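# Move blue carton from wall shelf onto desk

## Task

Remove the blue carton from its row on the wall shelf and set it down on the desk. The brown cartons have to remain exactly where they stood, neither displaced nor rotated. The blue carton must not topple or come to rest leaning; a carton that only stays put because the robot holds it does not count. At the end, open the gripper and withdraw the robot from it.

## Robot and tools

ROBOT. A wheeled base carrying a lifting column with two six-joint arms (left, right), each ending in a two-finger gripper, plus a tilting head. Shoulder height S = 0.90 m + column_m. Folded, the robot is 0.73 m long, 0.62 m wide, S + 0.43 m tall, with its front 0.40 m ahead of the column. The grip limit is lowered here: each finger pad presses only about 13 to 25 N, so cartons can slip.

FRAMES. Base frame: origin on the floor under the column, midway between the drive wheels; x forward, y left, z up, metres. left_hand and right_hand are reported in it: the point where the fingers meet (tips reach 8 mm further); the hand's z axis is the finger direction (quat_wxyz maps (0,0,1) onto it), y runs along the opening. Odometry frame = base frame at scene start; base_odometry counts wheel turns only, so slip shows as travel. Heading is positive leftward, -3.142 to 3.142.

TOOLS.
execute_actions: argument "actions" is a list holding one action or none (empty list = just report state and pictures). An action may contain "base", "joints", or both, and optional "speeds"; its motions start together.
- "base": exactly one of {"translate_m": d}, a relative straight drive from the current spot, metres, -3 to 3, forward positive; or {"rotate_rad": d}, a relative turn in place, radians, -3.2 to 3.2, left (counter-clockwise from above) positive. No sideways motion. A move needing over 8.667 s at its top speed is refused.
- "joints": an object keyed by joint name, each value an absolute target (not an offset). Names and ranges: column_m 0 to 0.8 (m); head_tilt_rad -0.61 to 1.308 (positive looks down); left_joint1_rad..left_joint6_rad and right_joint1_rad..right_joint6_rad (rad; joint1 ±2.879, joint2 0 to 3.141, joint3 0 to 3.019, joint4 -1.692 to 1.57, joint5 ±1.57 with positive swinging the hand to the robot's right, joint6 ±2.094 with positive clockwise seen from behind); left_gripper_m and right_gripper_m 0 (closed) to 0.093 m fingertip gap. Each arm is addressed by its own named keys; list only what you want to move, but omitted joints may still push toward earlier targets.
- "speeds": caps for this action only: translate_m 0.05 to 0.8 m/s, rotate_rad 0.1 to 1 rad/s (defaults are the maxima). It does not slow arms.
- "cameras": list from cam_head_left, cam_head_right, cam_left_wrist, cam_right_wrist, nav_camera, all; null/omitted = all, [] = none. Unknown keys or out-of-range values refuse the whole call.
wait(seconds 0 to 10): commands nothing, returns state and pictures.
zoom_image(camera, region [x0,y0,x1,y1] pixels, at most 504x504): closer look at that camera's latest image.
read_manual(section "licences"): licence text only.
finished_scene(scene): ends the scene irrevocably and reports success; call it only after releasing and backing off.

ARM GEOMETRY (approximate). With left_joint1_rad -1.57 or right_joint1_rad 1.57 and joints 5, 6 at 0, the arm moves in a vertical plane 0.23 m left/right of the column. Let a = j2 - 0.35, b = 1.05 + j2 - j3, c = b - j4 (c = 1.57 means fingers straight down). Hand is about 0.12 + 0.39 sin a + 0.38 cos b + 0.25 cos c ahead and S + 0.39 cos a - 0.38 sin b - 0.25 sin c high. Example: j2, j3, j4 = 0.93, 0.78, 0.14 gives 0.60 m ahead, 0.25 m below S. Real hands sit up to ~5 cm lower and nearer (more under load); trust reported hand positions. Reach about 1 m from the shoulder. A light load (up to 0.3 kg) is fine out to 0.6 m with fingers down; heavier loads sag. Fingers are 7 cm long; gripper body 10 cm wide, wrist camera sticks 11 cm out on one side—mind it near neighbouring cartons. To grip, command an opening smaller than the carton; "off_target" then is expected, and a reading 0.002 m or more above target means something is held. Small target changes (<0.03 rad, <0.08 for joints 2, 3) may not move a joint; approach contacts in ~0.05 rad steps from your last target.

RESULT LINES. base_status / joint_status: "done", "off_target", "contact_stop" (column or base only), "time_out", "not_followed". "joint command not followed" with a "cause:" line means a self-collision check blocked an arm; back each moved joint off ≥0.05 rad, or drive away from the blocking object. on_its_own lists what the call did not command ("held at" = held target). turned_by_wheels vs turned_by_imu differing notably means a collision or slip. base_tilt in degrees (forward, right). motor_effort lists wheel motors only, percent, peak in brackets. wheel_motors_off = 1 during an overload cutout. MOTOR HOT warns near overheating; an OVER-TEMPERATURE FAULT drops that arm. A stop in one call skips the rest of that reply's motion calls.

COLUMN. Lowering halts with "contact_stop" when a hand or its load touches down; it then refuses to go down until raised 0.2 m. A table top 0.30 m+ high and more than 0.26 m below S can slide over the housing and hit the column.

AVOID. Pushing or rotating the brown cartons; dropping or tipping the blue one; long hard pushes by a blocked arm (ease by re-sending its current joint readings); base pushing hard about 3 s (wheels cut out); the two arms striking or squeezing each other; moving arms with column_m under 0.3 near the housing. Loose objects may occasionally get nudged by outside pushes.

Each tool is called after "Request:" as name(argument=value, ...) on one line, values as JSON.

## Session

Request:
execute_actions(actions=[])

Scene clock: 0.00 s.
base_odometry: x=+0.000 y=+0.000 heading=+0.000 (m, m, rad; odometry frame)
turned_by_wheels: +0.000 (rad since the last result)
turned_by_imu: +0.000 (rad since the last result)
base_tilt: forward=+0.2 right=-0.3 (deg)
base_status: not commanded
joint_positions: column_m=+0.553 head_tilt_rad=+0.873 left_joint1_rad=-1.567 left_joint2_rad=+0.871 left_joint3_rad=+0.389 left_joint4_rad=-0.913 left_joint5_rad=+0.041 left_joint6_rad=+0.022 left_gripper_m=+0.095 right_joint1_rad=+1.561 right_joint2_rad=+0.852 right_joint3_rad=+0.420 right_joint4_rad=-0.972 right_joint5_rad=+0.008 right_joint6_rad=+0.024 right_gripper_m=+0.094
joint_status: not commanded
wheel_motors_off: 0
motor_effort: left_wheel=+2 right_wheel=+2 (%)
left_hand: x=+0.1446 y=+0.2183 z=+1.2490 quat_wxyz=(+0.422, +0.001, -0.907, +0.022) (m; base frame)
right_hand: x=+0.1555 y=-0.2289 z=+1.2556 quat_wxyz=(+0.426, -0.013, -0.904, +0.012) (m; base frame)
pictures: cam_head_left, cam_head_right, cam_left_wrist, cam_right_wrist, nav_camera
camera_calibration (this result's frames):
cam_head_left: T_world_to_cam=[[0.0292346, -0.997664, -0.0617477, 0.141448], [-0.82, 0.0113894, -0.572251, 0.928088], [0.571617, 0.0673626, -0.817751, 1.15682], [0, 0, 0, 1]] pos_world=[0.0956383, 0.0526205, 1.48583]
cam_head_right: T_world_to_cam=[[0.0175907, -0.997037, -0.0748891, 0.0672281], [-0.834079, 0.0266709, -0.551, 0.898834], [0.551365, 0.0721559, -0.831138, 1.18413], [0, 0, 0, 1]] pos_world=[0.0956255, -0.0423861, 1.48447]
cam_left_wrist: T_world_to_cam=[[0.0108645, -0.998861, 0.046466, 0.15804], [-0.0904513, 0.0452965, 0.99487, -1.23376], [-0.995842, -0.0150116, -0.0898561, 0.383678], [0, 0, 0, 1]] pos_world=[0.268771, 0.219505, 1.25456]
cam_right_wrist: T_world_to_cam=[[-0.00273703, -0.999558, 0.0296019, -0.26748], [-0.0474122, 0.0296984, 0.998434, -1.23718], [-0.998872, 0.00132925, -0.0474725, 0.33636], [0, 0, 0, 1]] pos_world=[0.27659, -0.231066, 1.25913]
Images, in order (width x height): cam_head_left 896x504, cam_head_right 896x504, cam_left_wrist 504x504, cam_right_wrist 504x504, nav_camera 896x504.

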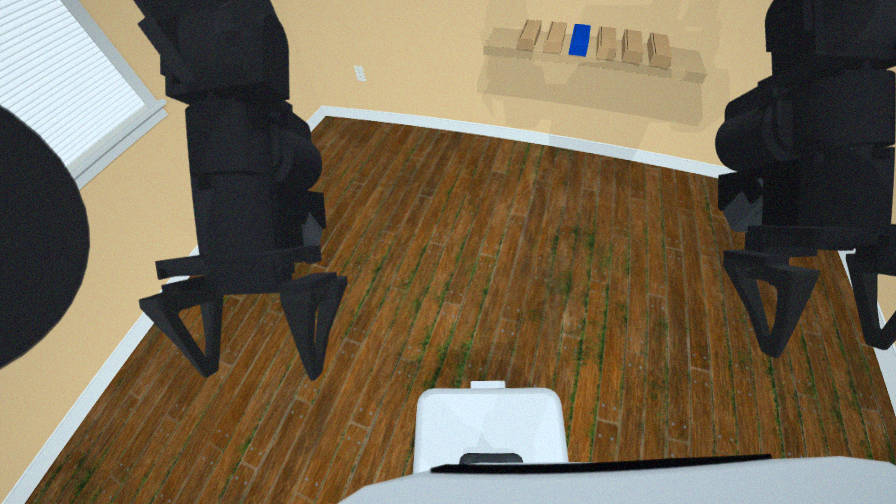

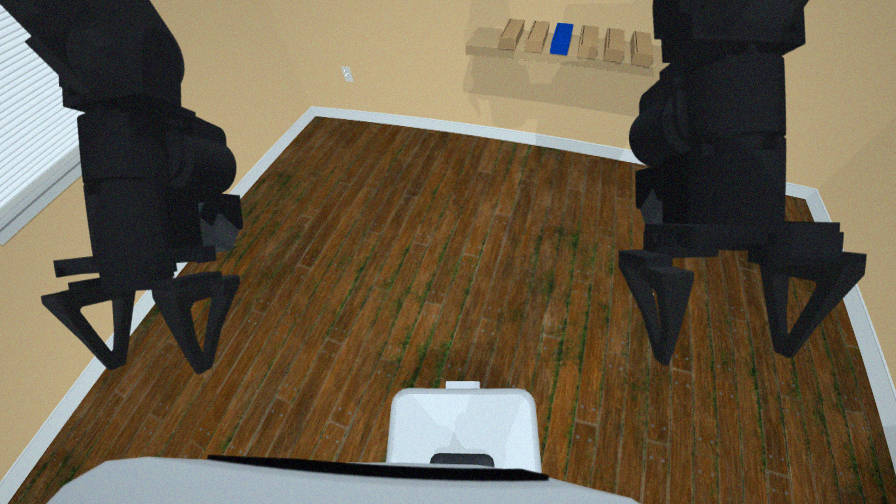

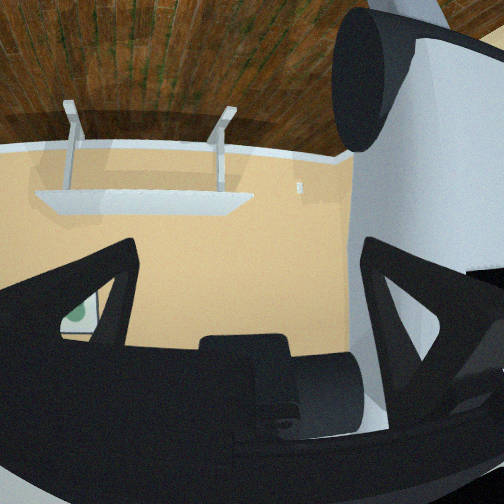

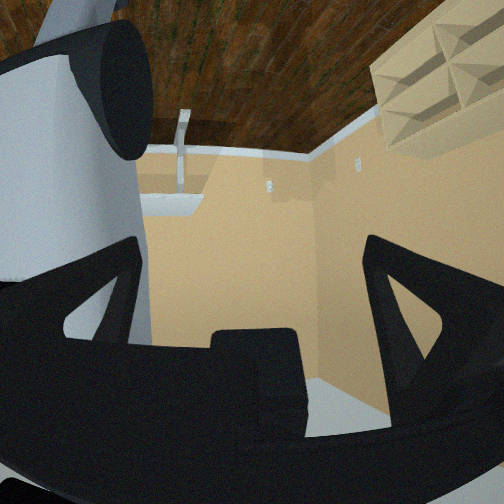

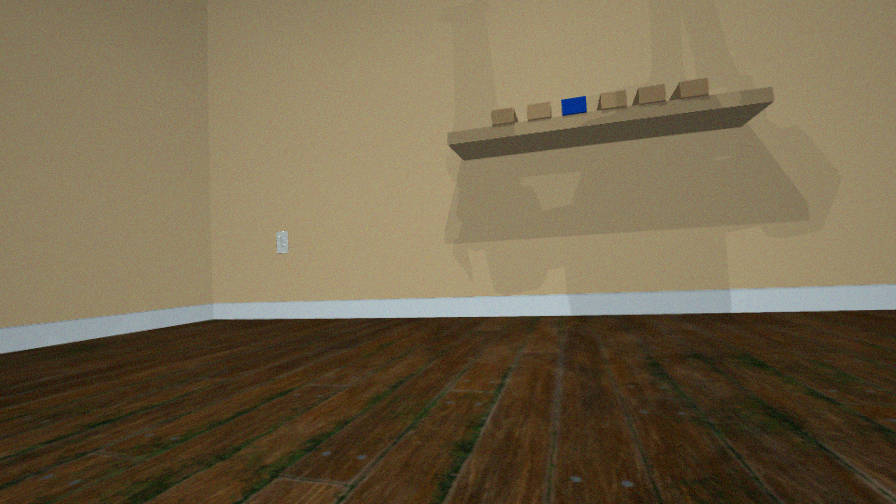

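Request:
zoom_image(camera="cam_head_left", region=[470, 0, 720, 110])

Request:
zoom_image(camera="nav_camera", region=[430, 60, 800, 180])

Request:
zoom_image(camera="cam_head_right", region=[490, 5, 660, 85])

Request:
zoom_image(camera="cam_head_right", region=[260, 80, 400, 160])

Request:
zoom_image(camera="cam_head_right", region=[750, 160, 890, 260])

Region (470, 0, 720, 110) of cam_head_left's 896x504 image, scaled by 2.016, with more detail than that image has; it fills the top 222 rows of this view, and the rest is white.

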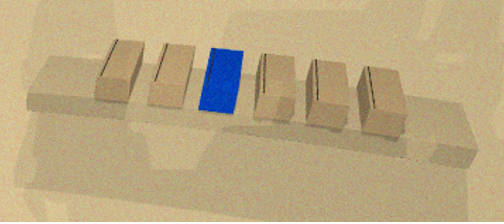

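Region (430, 60, 800, 180) of nav_camera's 896x504 image, scaled by 1.362, with more detail than that image has; it fills the top 163 rows of this view, and the rest is white.

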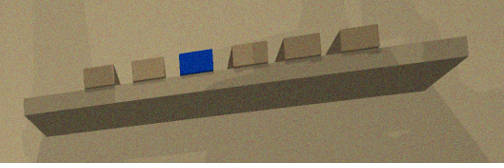

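Region (490, 5, 660, 85) of cam_head_right's 896x504 image, scaled by 2.965, with more detail than that image has; it fills the top 237 rows of this view, and the rest is white.

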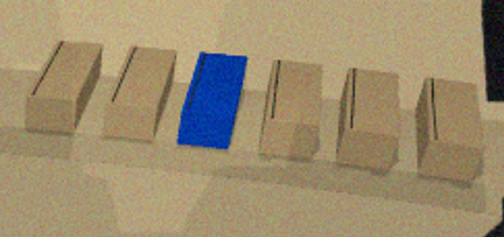

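Region (260, 80, 400, 160) of cam_head_right's 896x504 image, scaled by 3.600, with more detail than that image has; it fills the top 288 rows of this view, and the rest is white.

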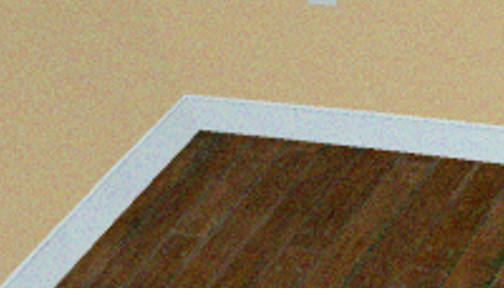

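Region (750, 160, 890, 260) of cam_head_right's 896x504 image, scaled by 3.600, with more detail than that image has; it fills the top 360 rows of this view, and the rest is white.

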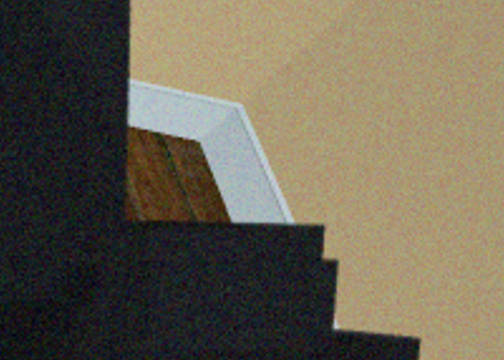

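Request:
zoom_image(camera="cam_head_left", region=[290, 90, 410, 150])

Request:
zoom_image(camera="cam_head_left", region=[630, 130, 750, 200])

Request:
zoom_image(camera="cam_head_left", region=[535, 10, 635, 70])

Request:
zoom_image(camera="nav_camera", region=[515, 80, 635, 130])

Region (290, 90, 410, 150) of cam_head_left's 896x504 image, scaled by 4.200, with more detail than that image has.

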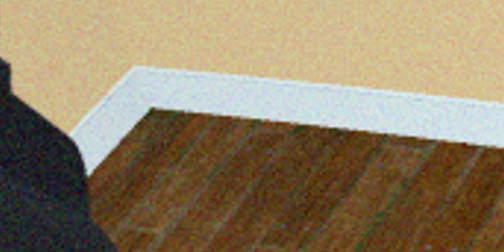

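Region (630, 130, 750, 200) of cam_head_left's 896x504 image, scaled by 4.200, with more detail than that image has; it fills the top 294 rows of this view, and the rest is white.

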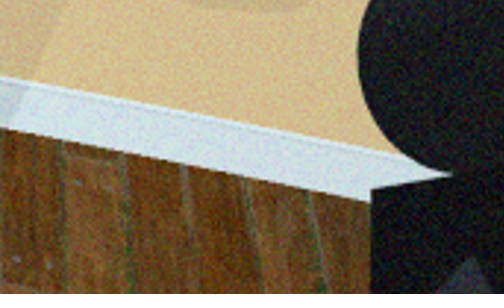

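Region (535, 10, 635, 70) of cam_head_left's 896x504 image, scaled by 5.040, with more detail than that image has; it fills the top 302 rows of this view, and the rest is white.

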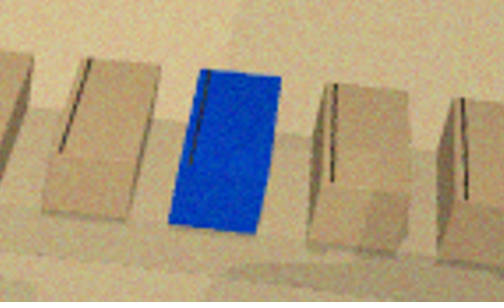

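Region (515, 80, 635, 130) of nav_camera's 896x504 image, scaled by 4.200, with more detail than that image has; it fills the top 210 rows of this view, and the rest is white.

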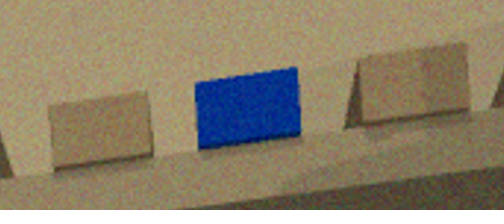

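Request:
execute_actions(actions=[{"base": {"rotate_rad": -0.164}, "joints": {"head_tilt_rad": 0.62}}], cameras=[])

Request:
execute_actions(actions=[{"base": {"translate_m": 1.26}, "joints": {"column_m": 0.37, "right_joint1_rad": 1.57, "right_joint2_rad": 1.22, "right_joint3_rad": 1.2, "right_joint4_rad": -0.44, "right_joint5_rad": 0, "right_joint6_rad": 0.14}}], cameras=["cam_head_left", "cam_head_right", "cam_right_wrist"])

Scene clock: 119.47 s.
base_odometry: x=+0.000 y=+0.000 heading=-0.160 (m, m, rad; odometry frame)
turned_by_wheels: -0.160 (rad since the last result)
turned_by_imu: -0.157 (rad since the last result)
base_tilt: forward=+0.2 right=-0.1 (deg)
base_status: done
joint_positions: column_m=+0.553 head_tilt_rad=+0.637 left_joint1_rad=-1.567 left_joint2_rad=+0.871 left_joint3_rad=+0.388 left_joint4_rad=-0.913 left_joint5_rad=+0.041 left_joint6_rad=+0.022 left_gripper_m=+0.095 right_joint1_rad=+1.561 right_joint2_rad=+0.852 right_joint3_rad=+0.420 right_joint4_rad=-0.972 right_joint5_rad=+0.008 right_joint6_rad=+0.024 right_gripper_m=+0.094
joint_status: all done
wheel_motors_off: 0
motor_effort: left_wheel=+7(84) right_wheel=-5(57) (%)
left_hand: x=+0.1444 y=+0.2183 z=+1.2491 quat_wxyz=(+0.422, +0.001, -0.906, +0.022) (m; base frame)
right_hand: x=+0.1555 y=-0.2289 z=+1.2556 quat_wxyz=(+0.426, -0.013, -0.904, +0.012) (m; base frame)
pictures: none
No camera images: the call's "cameras" was empty. Leave "cameras" out to get every camera's image.

Scene clock: 123.13 s.
base_odometry: x=+1.244 y=-0.202 heading=-0.161 (m, m, rad; odometry frame)
turned_by_wheels: -0.001 (rad since the last result)
turned_by_imu: -0.001 (rad since the last result)
base_tilt: forward=+0.3 right=-0.3 (deg)
base_status: done
joint_positions: column_m=+0.370 head_tilt_rad=+0.637 left_joint1_rad=-1.567 left_joint2_rad=+0.870 left_joint3_rad=+0.390 left_joint4_rad=-0.913 left_joint5_rad=+0.041 left_joint6_rad=+0.022 left_gripper_m=+0.095 right_joint1_rad=+1.562 right_joint2_rad=+1.227 right_joint3_rad=+1.184 right_joint4_rad=-0.439 right_joint5_rad=+0.002 right_joint6_rad=+0.131 right_gripper_m=+0.094
joint_status: all done
wheel_motors_off: 0
motor_effort: left_wheel=+0(57) right_wheel=+0(70) (%)
left_hand: x=+0.1455 y=+0.2183 z=+1.0653 quat_wxyz=(+0.421, +0.000, -0.907, +0.022) (m; base frame)
right_hand: x=+0.6074 y=-0.2305 z=+0.9329 quat_wxyz=(-0.021, -0.067, -0.998, +0.004) (m; base frame)
pictures: cam_head_left, cam_head_right, cam_right_wrist
camera_calibration (this result's frames):
cam_head_left: T_world_to_cam=[[0.0428578, -0.997664, -0.0532039, 0.117853], [-0.663527, 0.0113894, -0.748066, 1.05369], [0.746924, 0.0673626, -0.661488, 0.78613], [0, 0, 0, 1]] pos_world=[0.106918, 0.0526205, 1.31451]
cam_head_right: T_world_to_cam=[[0.0346081, -0.997037, -0.068703, 0.044249], [-0.682183, 0.0266709, -0.730695, 1.03382], [0.730362, 0.0721559, -0.679238, 0.816718], [0, 0, 0, 1]] pos_world=[0.107222, -0.0423861, 1.31319]
cam_right_wrist: T_world_to_cam=[[-0.12578, -0.991991, 0.011511, -0.164999], [-0.818185, 0.11029, 0.564278, -0.00172823], [-0.561028, 0.0615566, -0.825505, 1.24621], [0, 0, 0, 1]] pos_world=[0.676989, -0.240199, 1.03162]
Images, in order (width x height): cam_head_left 896x504, cam_head_right 896x504, cam_right_wrist 504x504.

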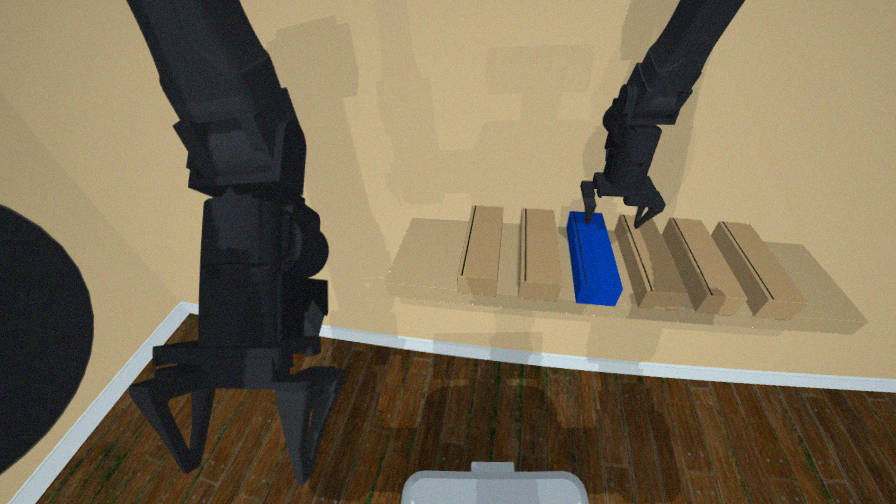

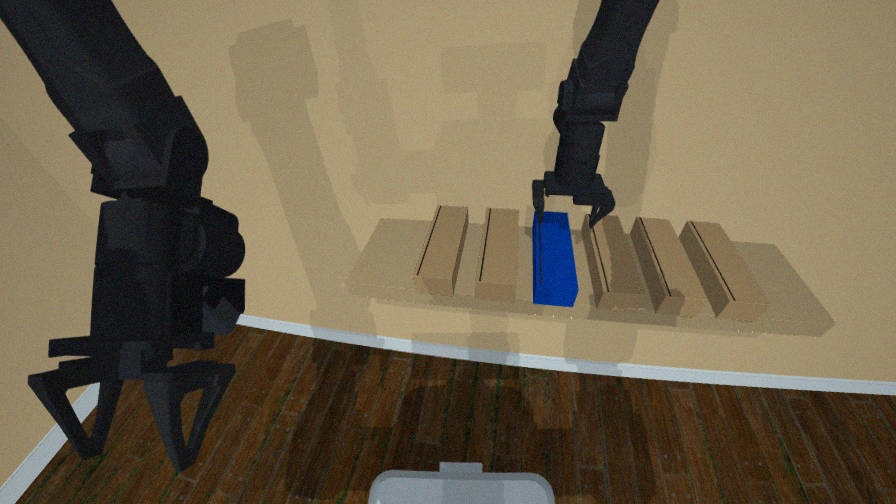

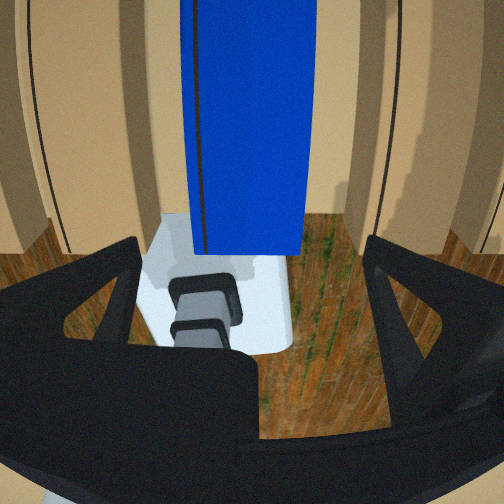

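Request:
zoom_image(camera="cam_right_wrist", region=[110, 100, 400, 300])

Request:
zoom_image(camera="cam_head_right", region=[470, 170, 650, 320])

Request:
zoom_image(camera="cam_head_left", region=[510, 170, 690, 320])

Region (110, 100, 400, 300) of cam_right_wrist's 504x504 image, scaled by 1.738, with more detail than that image has; it fills the top 348 rows of this view, and the rest is white.

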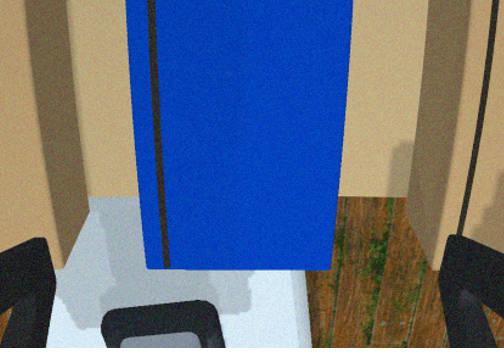

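Region (470, 170, 650, 320) of cam_head_right's 896x504 image, scaled by 2.800, with more detail than that image has.

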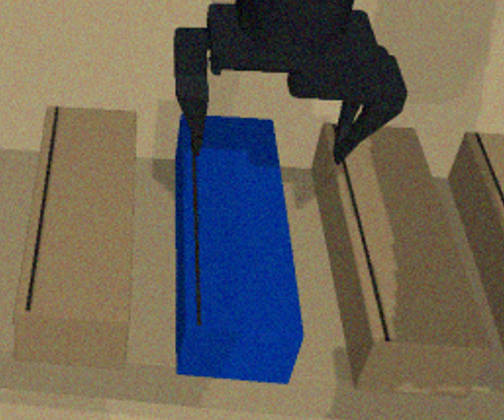

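Region (510, 170, 690, 320) of cam_head_left's 896x504 image, scaled by 2.800, with more detail than that image has.

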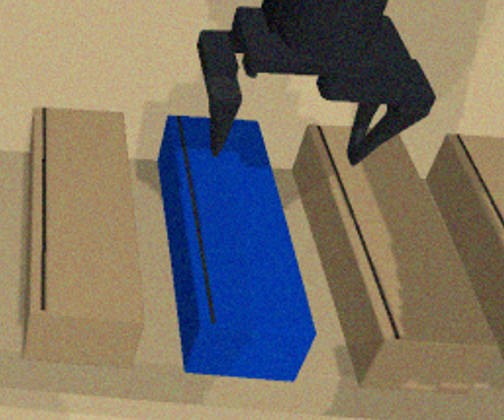

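Request:
execute_actions(actions=[{"base": {"translate_m": 0.056}, "joints": {"column_m": 0.30, "right_joint1_rad": 1.562}}], cameras=["cam_head_right", "cam_right_wrist"])

Request:
zoom_image(camera="cam_right_wrist", region=[110, 120, 400, 400])

Scene clock: 180.00 s.
base_odometry: x=+1.299 y=-0.211 heading=-0.161 (m, m, rad; odometry frame)
turned_by_wheels: +0.000 (rad since the last result)
turned_by_imu: +0.001 (rad since the last result)
base_tilt: forward=+0.3 right=-0.2 (deg)
base_status: done
joint_positions: column_m=+0.300 head_tilt_rad=+0.636 left_joint1_rad=-1.567 left_joint2_rad=+0.871 left_joint3_rad=+0.390 left_joint4_rad=-0.913 left_joint5_rad=+0.041 left_joint6_rad=+0.022 left_gripper_m=+0.095 right_joint1_rad=+1.562 right_joint2_rad=+1.226 right_joint3_rad=+1.185 right_joint4_rad=-0.439 right_joint5_rad=+0.002 right_joint6_rad=+0.131 right_gripper_m=+0.094
joint_status: all done
wheel_motors_off: 0
motor_effort: left_wheel=+0(43) right_wheel=+1(32) (%)
left_hand: x=+0.1450 y=+0.2183 z=+0.9954 quat_wxyz=(+0.421, +0.001, -0.907, +0.022) (m; base frame)
right_hand: x=+0.6085 y=-0.2305 z=+0.8636 quat_wxyz=(-0.022, -0.067, -0.997, +0.003) (m; base frame)
pictures: cam_head_right, cam_right_wrist
camera_calibration (this result's frames):
cam_head_right: T_world_to_cam=[[0.0346261, -0.997037, -0.0686939, 0.0394293], [-0.681991, 0.0266709, -0.730874, 0.982914], [0.730541, 0.0721559, -0.679046, 0.768936], [0, 0, 0, 1]] pos_world=[0.107233, -0.0423861, 1.24324]
cam_right_wrist: T_world_to_cam=[[-0.125789, -0.991993, 0.0112325, -0.163811], [-0.819476, 0.110281, 0.562403, 0.0407286], [-0.559139, 0.0615394, -0.826787, 1.18959], [0, 0, 0, 1]] pos_world=[0.677913, -0.240197, 0.962468]
Images, in order (width x height): cam_head_right 896x504, cam_right_wrist 504x504.

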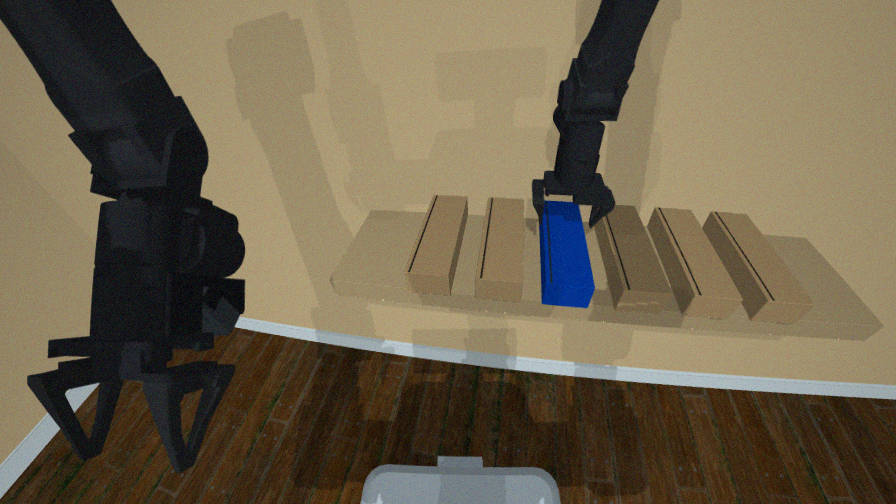

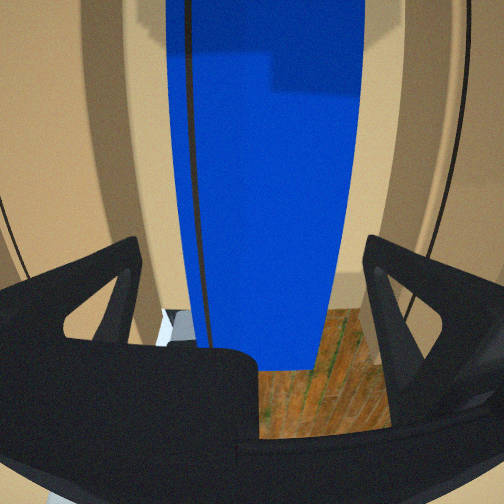

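Region (110, 120, 400, 400) of cam_right_wrist's 504x504 image, scaled by 1.738, with more detail than that image has; it fills the top 487 rows of this view, and the rest is white.

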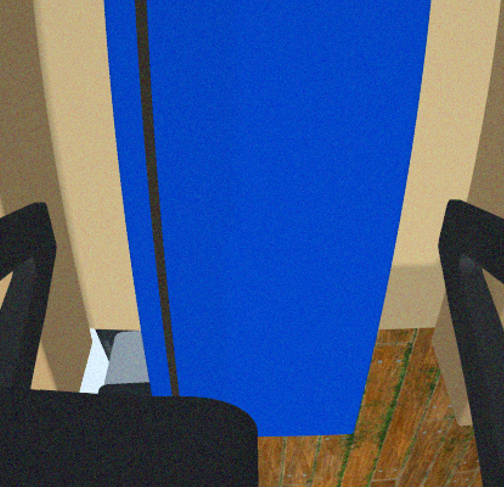

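Request:
execute_actions(actions=[{"base": {"rotate_rad": -0.0085}, "joints": {"column_m": 0.288}}], cameras=["cam_right_wrist"])

Request:
zoom_image(camera="cam_right_wrist", region=[110, 120, 400, 400])

Scene clock: 203.13 s.
base_odometry: x=+1.299 y=-0.211 heading=-0.166 (m, m, rad; odometry frame)
turned_by_wheels: -0.005 (rad since the last result)
turned_by_imu: -0.003 (rad since the last result)
base_tilt: forward=+0.2 right=-0.2 (deg)
base_status: done
joint_positions: column_m=+0.288 head_tilt_rad=+0.636 left_joint1_rad=-1.567 left_joint2_rad=+0.871 left_joint3_rad=+0.390 left_joint4_rad=-0.913 left_joint5_rad=+0.041 left_joint6_rad=+0.022 left_gripper_m=+0.095 right_joint1_rad=+1.562 right_joint2_rad=+1.226 right_joint3_rad=+1.185 right_joint4_rad=-0.439 right_joint5_rad=+0.002 right_joint6_rad=+0.131 right_gripper_m=+0.094
joint_status: all done
wheel_motors_off: 0
motor_effort: left_wheel=+1(58) right_wheel=-1(50) (%)
left_hand: x=+0.1450 y=+0.2183 z=+0.9834 quat_wxyz=(+0.421, +0.001, -0.907, +0.022) (m; base frame)
right_hand: x=+0.6085 y=-0.2306 z=+0.8516 quat_wxyz=(-0.022, -0.067, -0.997, +0.003) (m; base frame)
pictures: cam_right_wrist
camera_calibration (this result's frames):
cam_right_wrist: T_world_to_cam=[[-0.125945, -0.991978, 0.0108038, -0.163293], [-0.819461, 0.110167, 0.562448, 0.0474164], [-0.559126, 0.0619843, -0.826762, 1.17974], [0, 0, 0, 1]] pos_world=[0.677911, -0.240332, 0.950455]
Images, in order (width x height): cam_right_wrist 504x504.

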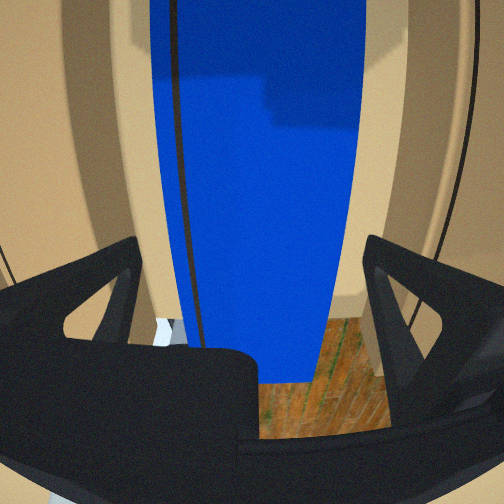

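Region (110, 120, 400, 400) of cam_right_wrist's 504x504 image, scaled by 1.738, with more detail than that image has; it fills the top 487 rows of this view, and the rest is white.

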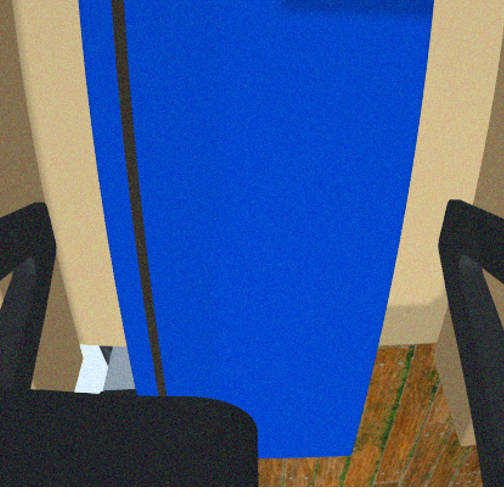

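Request:
execute_actions(actions=[{"joints": {"column_m": 0.229}}], cameras=["cam_head_right", "cam_right_wrist"])

Request:
zoom_image(camera="cam_head_right", region=[470, 150, 680, 310])

Scene clock: 224.17 s.
base_odometry: x=+1.299 y=-0.211 heading=-0.166 (m, m, rad; odometry frame)
turned_by_wheels: +0.000 (rad since the last result)
turned_by_imu: +0.002 (rad since the last result)
base_tilt: forward=+0.3 right=-0.1 (deg)
base_status: not commanded
joint_positions: column_m=+0.229 head_tilt_rad=+0.636 left_joint1_rad=-1.567 left_joint2_rad=+0.871 left_joint3_rad=+0.390 left_joint4_rad=-0.913 left_joint5_rad=+0.041 left_joint6_rad=+0.022 left_gripper_m=+0.095 right_joint1_rad=+1.562 right_joint2_rad=+1.226 right_joint3_rad=+1.185 right_joint4_rad=-0.439 right_joint5_rad=+0.002 right_joint6_rad=+0.131 right_gripper_m=+0.094
joint_status: all done
wheel_motors_off: 0
motor_effort: left_wheel=+2(3) right_wheel=-2(1) (%)
left_hand: x=+0.1450 y=+0.2183 z=+0.9244 quat_wxyz=(+0.421, +0.001, -0.907, +0.022) (m; base frame)
right_hand: x=+0.6085 y=-0.2306 z=+0.7926 quat_wxyz=(-0.022, -0.067, -0.997, +0.003) (m; base frame)
pictures: cam_head_right, cam_right_wrist
camera_calibration (this result's frames):
cam_head_right: T_world_to_cam=[[0.0346261, -0.997037, -0.0686938, 0.0345506], [-0.68199, 0.0266709, -0.730875, 0.931007], [0.730541, 0.0721559, -0.679046, 0.72071], [0, 0, 0, 1]] pos_world=[0.107233, -0.0423861, 1.17222]
cam_right_wrist: T_world_to_cam=[[-0.125945, -0.991978, 0.0108038, -0.162656], [-0.819461, 0.110167, 0.562448, 0.0806076], [-0.559126, 0.0619843, -0.826762, 1.13095], [0, 0, 0, 1]] pos_world=[0.677911, -0.240332, 0.891444]
Images, in order (width x height): cam_head_right 896x504, cam_right_wrist 504x504.

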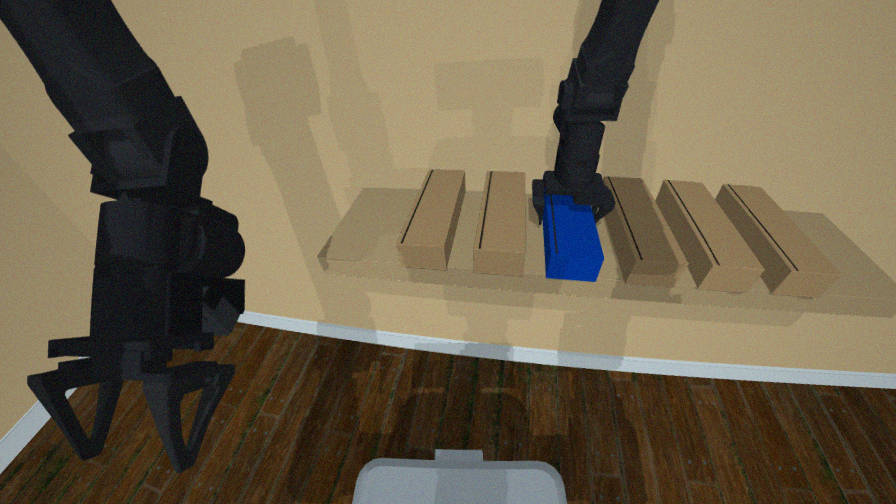

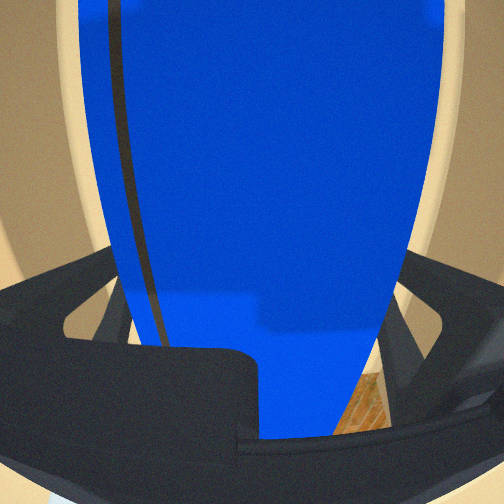

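Region (470, 150, 680, 310) of cam_head_right's 896x504 image, scaled by 2.400, with more detail than that image has; it fills the top 384 rows of this view, and the rest is white.

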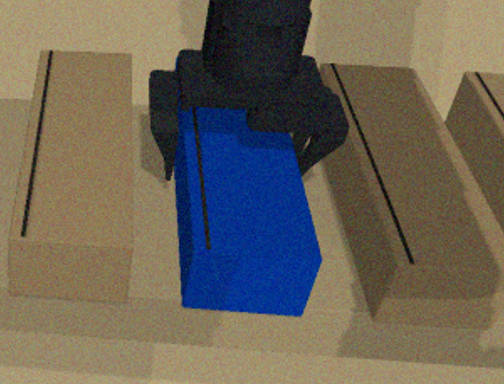

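The fingers are on either side of the carton and aren't touching anything. Closing the gripper.

Request:
execute_actions(actions=[{"joints": {"right_gripper_m": 0.0}}], cameras=["cam_right_wrist"])

Scene clock: 227.07 s.
base_odometry: x=+1.299 y=-0.211 heading=-0.166 (m, m, rad; odometry frame)
turned_by_wheels: +0.000 (rad since the last result)
turned_by_imu: +0.001 (rad since the last result)
base_tilt: forward=+0.2 right=-0.2 (deg)
base_status: not commanded
joint_positions: column_m=+0.229 head_tilt_rad=+0.636 left_joint1_rad=-1.567 left_joint2_rad=+0.871 left_joint3_rad=+0.390 left_joint4_rad=-0.913 left_joint5_rad=+0.041 left_joint6_rad=+0.022 left_gripper_m=+0.095 right_joint1_rad=+1.562 right_joint2_rad=+1.226 right_joint3_rad=+1.185 right_joint4_rad=-0.439 right_joint5_rad=+0.001 right_joint6_rad=+0.131 right_gripper_m=+0.085
joint_status: right_gripper_m off_target (ended at +0.085, target +0.000)
wheel_motors_off: 0
motor_effort: left_wheel=+3(3) right_wheel=-2(2) (%)
left_hand: x=+0.1450 y=+0.2183 z=+0.9244 quat_wxyz=(+0.421, +0.001, -0.907, +0.022) (m; base frame)
right_hand: x=+0.6085 y=-0.2305 z=+0.7926 quat_wxyz=(-0.022, -0.068, -0.997, +0.003) (m; base frame)
pictures: cam_right_wrist
camera_calibration (this result's frames):
cam_right_wrist: T_world_to_cam=[[-0.126307, -0.991937, 0.0104085, -0.162048], [-0.819423, 0.110242, 0.562488, 0.080564], [-0.5591, 0.0625169, -0.82674, 1.13103], [0, 0, 0, 1]] pos_world=[0.677907, -0.240331, 0.891439]
Images, in order (width x height): cam_right_wrist 504x504.

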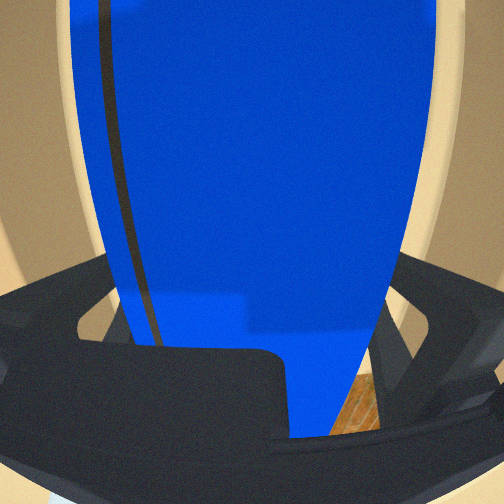

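Request:
execute_actions(actions=[{"joints": {"column_m": 0.325}}], cameras=["cam_head_left", "cam_head_right", "cam_right_wrist"])

Scene clock: 234.83 s.
base_odometry: x=+1.299 y=-0.211 heading=-0.166 (m, m, rad; odometry frame)
turned_by_wheels: +0.000 (rad since the last result)
turned_by_imu: +0.002 (rad since the last result)
base_tilt: forward=+0.2 right=-0.2 (deg)
base_status: not commanded
joint_positions: column_m=+0.325 head_tilt_rad=+0.636 left_joint1_rad=-1.567 left_joint2_rad=+0.871 left_joint3_rad=+0.390 left_joint4_rad=-0.913 left_joint5_rad=+0.041 left_joint6_rad=+0.022 left_gripper_m=+0.095 right_joint1_rad=+1.562 right_joint2_rad=+1.226 right_joint3_rad=+1.185 right_joint4_rad=-0.439 right_joint5_rad=+0.001 right_joint6_rad=+0.131 right_gripper_m=+0.085
joint_status: all done
wheel_motors_off: 0
motor_effort: left_wheel=+3(3) right_wheel=-2(2) (%)
left_hand: x=+0.1450 y=+0.2183 z=+1.0203 quat_wxyz=(+0.421, +0.001, -0.907, +0.022) (m; base frame)
right_hand: x=+0.6085 y=-0.2305 z=+0.8884 quat_wxyz=(-0.022, -0.068, -0.997, +0.003) (m; base frame)
pictures: cam_head_left, cam_head_right, cam_right_wrist
camera_calibration (this result's frames):
cam_head_left: T_world_to_cam=[[0.0428718, -0.997664, -0.0531926, 0.115437], [-0.66333, 0.0113894, -0.74824, 1.02016], [0.747098, 0.0673626, -0.661292, 0.756027], [0, 0, 0, 1]] pos_world=[0.106929, 0.0526205, 1.26942]
cam_head_right: T_world_to_cam=[[0.0346261, -0.997037, -0.0686939, 0.0411372], [-0.681991, 0.0266709, -0.730875, 1.00109], [0.730541, 0.0721559, -0.679046, 0.78582], [0, 0, 0, 1]] pos_world=[0.107233, -0.0423861, 1.2681]
cam_right_wrist: T_world_to_cam=[[-0.126307, -0.991937, 0.0104085, -0.163046], [-0.819423, 0.110242, 0.562488, 0.0266304], [-0.5591, 0.0625169, -0.82674, 1.2103], [0, 0, 0, 1]] pos_world=[0.677907, -0.240331, 0.987323]
Images, in order (width x height): cam_head_left 896x504, cam_head_right 896x504, cam_right_wrist 504x504.

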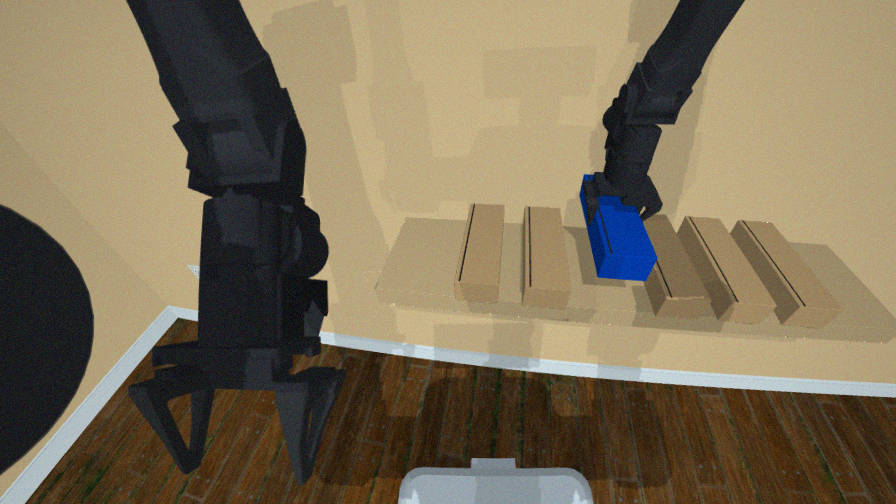

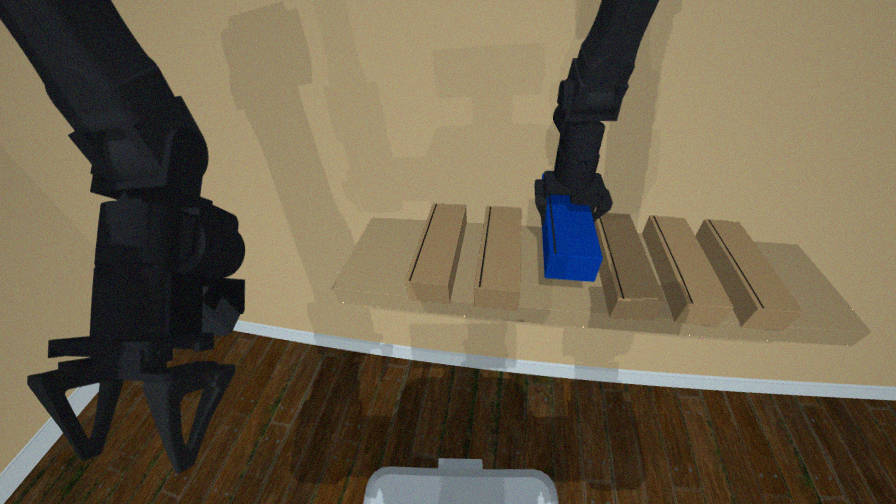

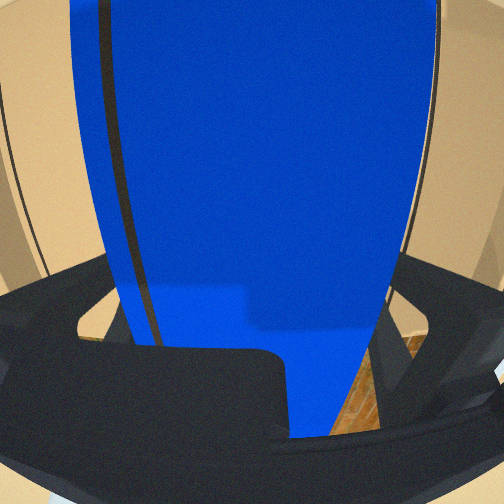

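Request:
execute_actions(actions=[{"base": {"translate_m": -0.33}}], cameras=["cam_head_left"])

Request:
execute_actions(actions=[{"base": {"rotate_rad": 2.92}, "joints": {"head_tilt_rad": 0.35}}], cameras=["cam_head_left", "cam_head_right", "cam_right_wrist", "nav_camera"])

Scene clock: 256.87 s.
base_odometry: x=+0.974 y=-0.156 heading=-0.168 (m, m, rad; odometry frame)
turned_by_wheels: -0.002 (rad since the last result)
turned_by_imu: +0.000 (rad since the last result)
base_tilt: forward=+0.1 right=-0.3 (deg)
base_status: done
joint_positions: column_m=+0.325 head_tilt_rad=+0.636 left_joint1_rad=-1.567 left_joint2_rad=+0.871 left_joint3_rad=+0.386 left_joint4_rad=-0.913 left_joint5_rad=+0.041 left_joint6_rad=+0.022 left_gripper_m=+0.095 right_joint1_rad=+1.562 right_joint2_rad=+1.226 right_joint3_rad=+1.185 right_joint4_rad=-0.439 right_joint5_rad=+0.001 right_joint6_rad=+0.131 right_gripper_m=+0.085
joint_status: not commanded
wheel_motors_off: 0
motor_effort: left_wheel=-1(51) right_wheel=+1(81) (%)
left_hand: x=+0.1433 y=+0.2183 z=+1.0208 quat_wxyz=(+0.423, +0.001, -0.906, +0.022) (m; base frame)
right_hand: x=+0.6085 y=-0.2305 z=+0.8884 quat_wxyz=(-0.022, -0.068, -0.997, +0.003) (m; base frame)
pictures: cam_head_left
camera_calibration (this result's frames):
cam_head_left: T_world_to_cam=[[0.0428717, -0.997664, -0.0531926, 0.115437], [-0.66333, 0.0113894, -0.74824, 1.02016], [0.747098, 0.0673626, -0.661292, 0.756027], [0, 0, 0, 1]] pos_world=[0.106929, 0.0526205, 1.26942]
Images, in order (width x height): cam_head_left 896x504.

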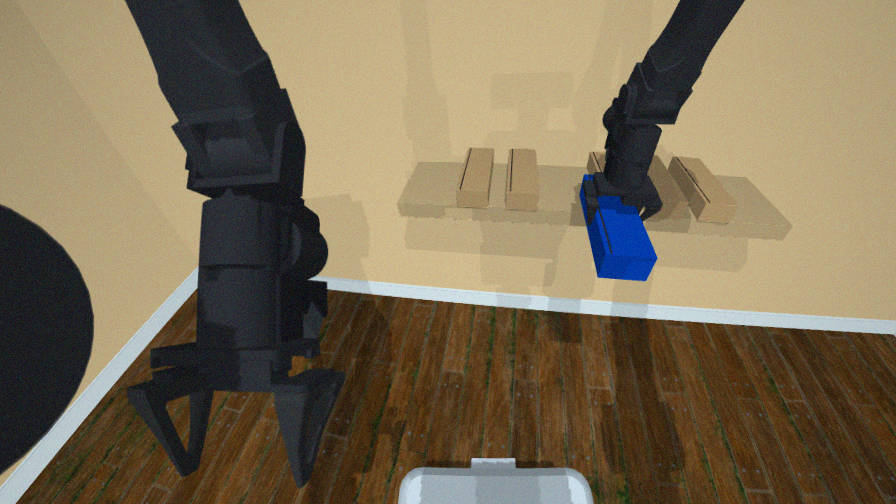

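Scene clock: 261.47 s.
base_odometry: x=+0.974 y=-0.156 heading=+2.750 (m, m, rad; odometry frame)
turned_by_wheels: +2.918 (rad since the last result)
turned_by_imu: +2.941 (rad since the last result)
base_tilt: forward=+0.0 right=-0.2 (deg)
base_status: done
joint_positions: column_m=+0.325 head_tilt_rad=+0.369 left_joint1_rad=-1.567 left_joint2_rad=+0.871 left_joint3_rad=+0.388 left_joint4_rad=-0.913 left_joint5_rad=+0.041 left_joint6_rad=+0.022 left_gripper_m=+0.095 right_joint1_rad=+1.562 right_joint2_rad=+1.226 right_joint3_rad=+1.185 right_joint4_rad=-0.439 right_joint5_rad=+0.001 right_joint6_rad=+0.131 right_gripper_m=+0.085
joint_status: all done
wheel_motors_off: 0
motor_effort: left_wheel=-10(60) right_wheel=+8(74) (%)
left_hand: x=+0.1444 y=+0.2183 z=+1.0205 quat_wxyz=(+0.422, +0.001, -0.906, +0.022) (m; base frame)
right_hand: x=+0.6085 y=-0.2308 z=+0.8884 quat_wxyz=(-0.022, -0.068, -0.997, +0.003) (m; base frame)
pictures: cam_head_left, cam_head_right, cam_right_wrist, nav_camera
camera_calibration (this result's frames):
cam_head_left: T_world_to_cam=[[0.0554021, -0.997664, -0.0399756, 0.0974842], [-0.44207, 0.0113894, -0.896908, 1.20399], [0.895268, 0.0673626, -0.440406, 0.459056], [0, 0, 0, 1]] pos_world=[0.115869, 0.0526205, 1.28594]
cam_head_right: T_world_to_cam=[[0.051545, -0.997037, -0.0571045, 0.0250986], [-0.464656, 0.0266709, -0.88509, 1.19238], [0.88399, 0.0721559, -0.461904, 0.493492], [0, 0, 0, 1]] pos_world=[0.116512, -0.0423861, 1.28474]
cam_right_wrist: T_world_to_cam=[[-0.126496, -0.991909, 0.0107361, -0.163427], [-0.819402, 0.110584, 0.562451, 0.0267504], [-0.559088, 0.0623504, -0.826761, 1.21029], [0, 0, 0, 1]] pos_world=[0.677904, -0.240525, 0.987329]
Images, in order (width x height): cam_head_left 896x504, cam_head_right 896x504, cam_right_wrist 504x504, nav_camera 896x504.

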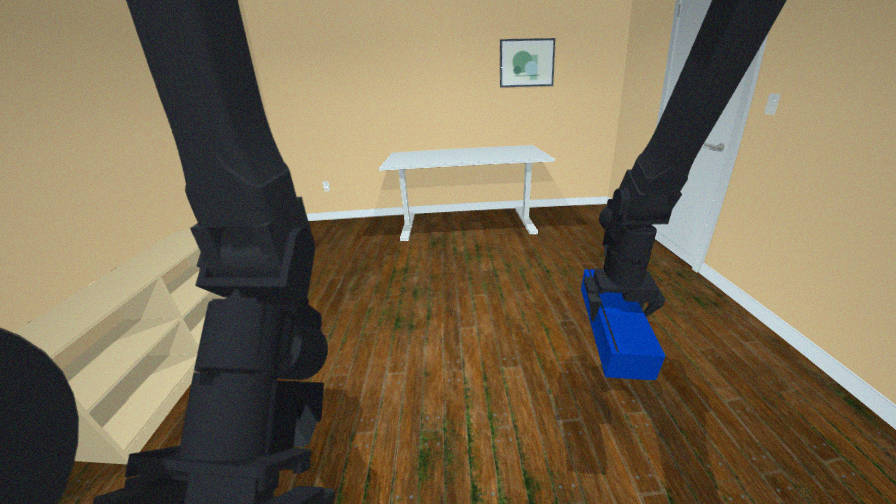

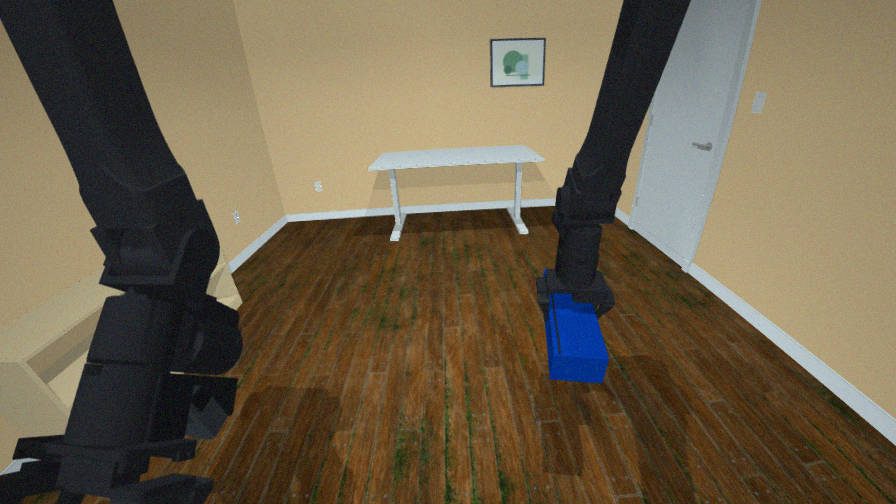

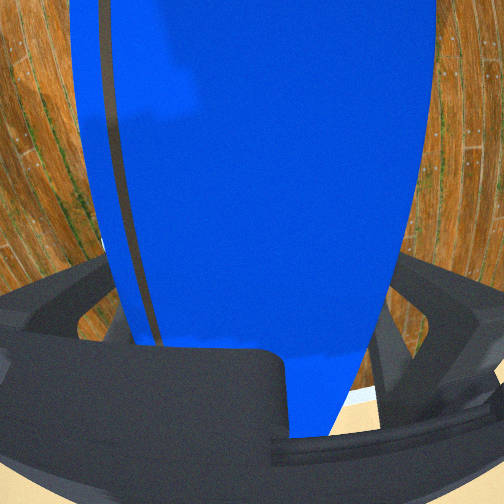

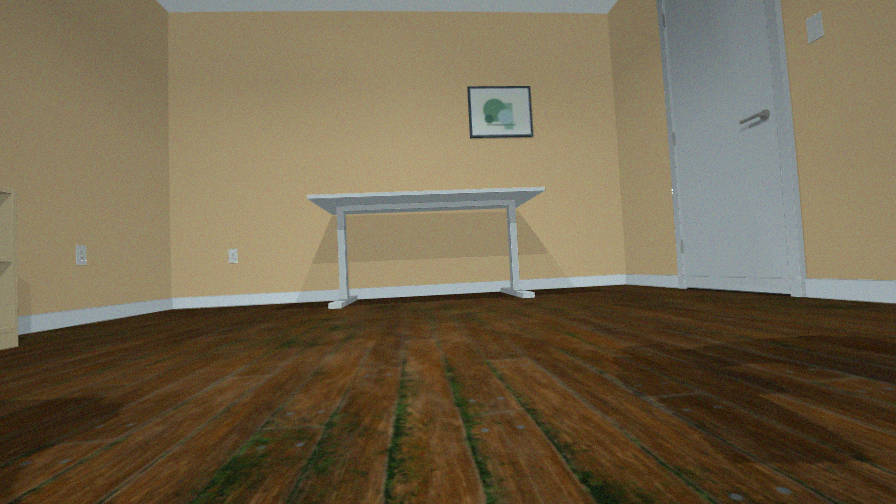

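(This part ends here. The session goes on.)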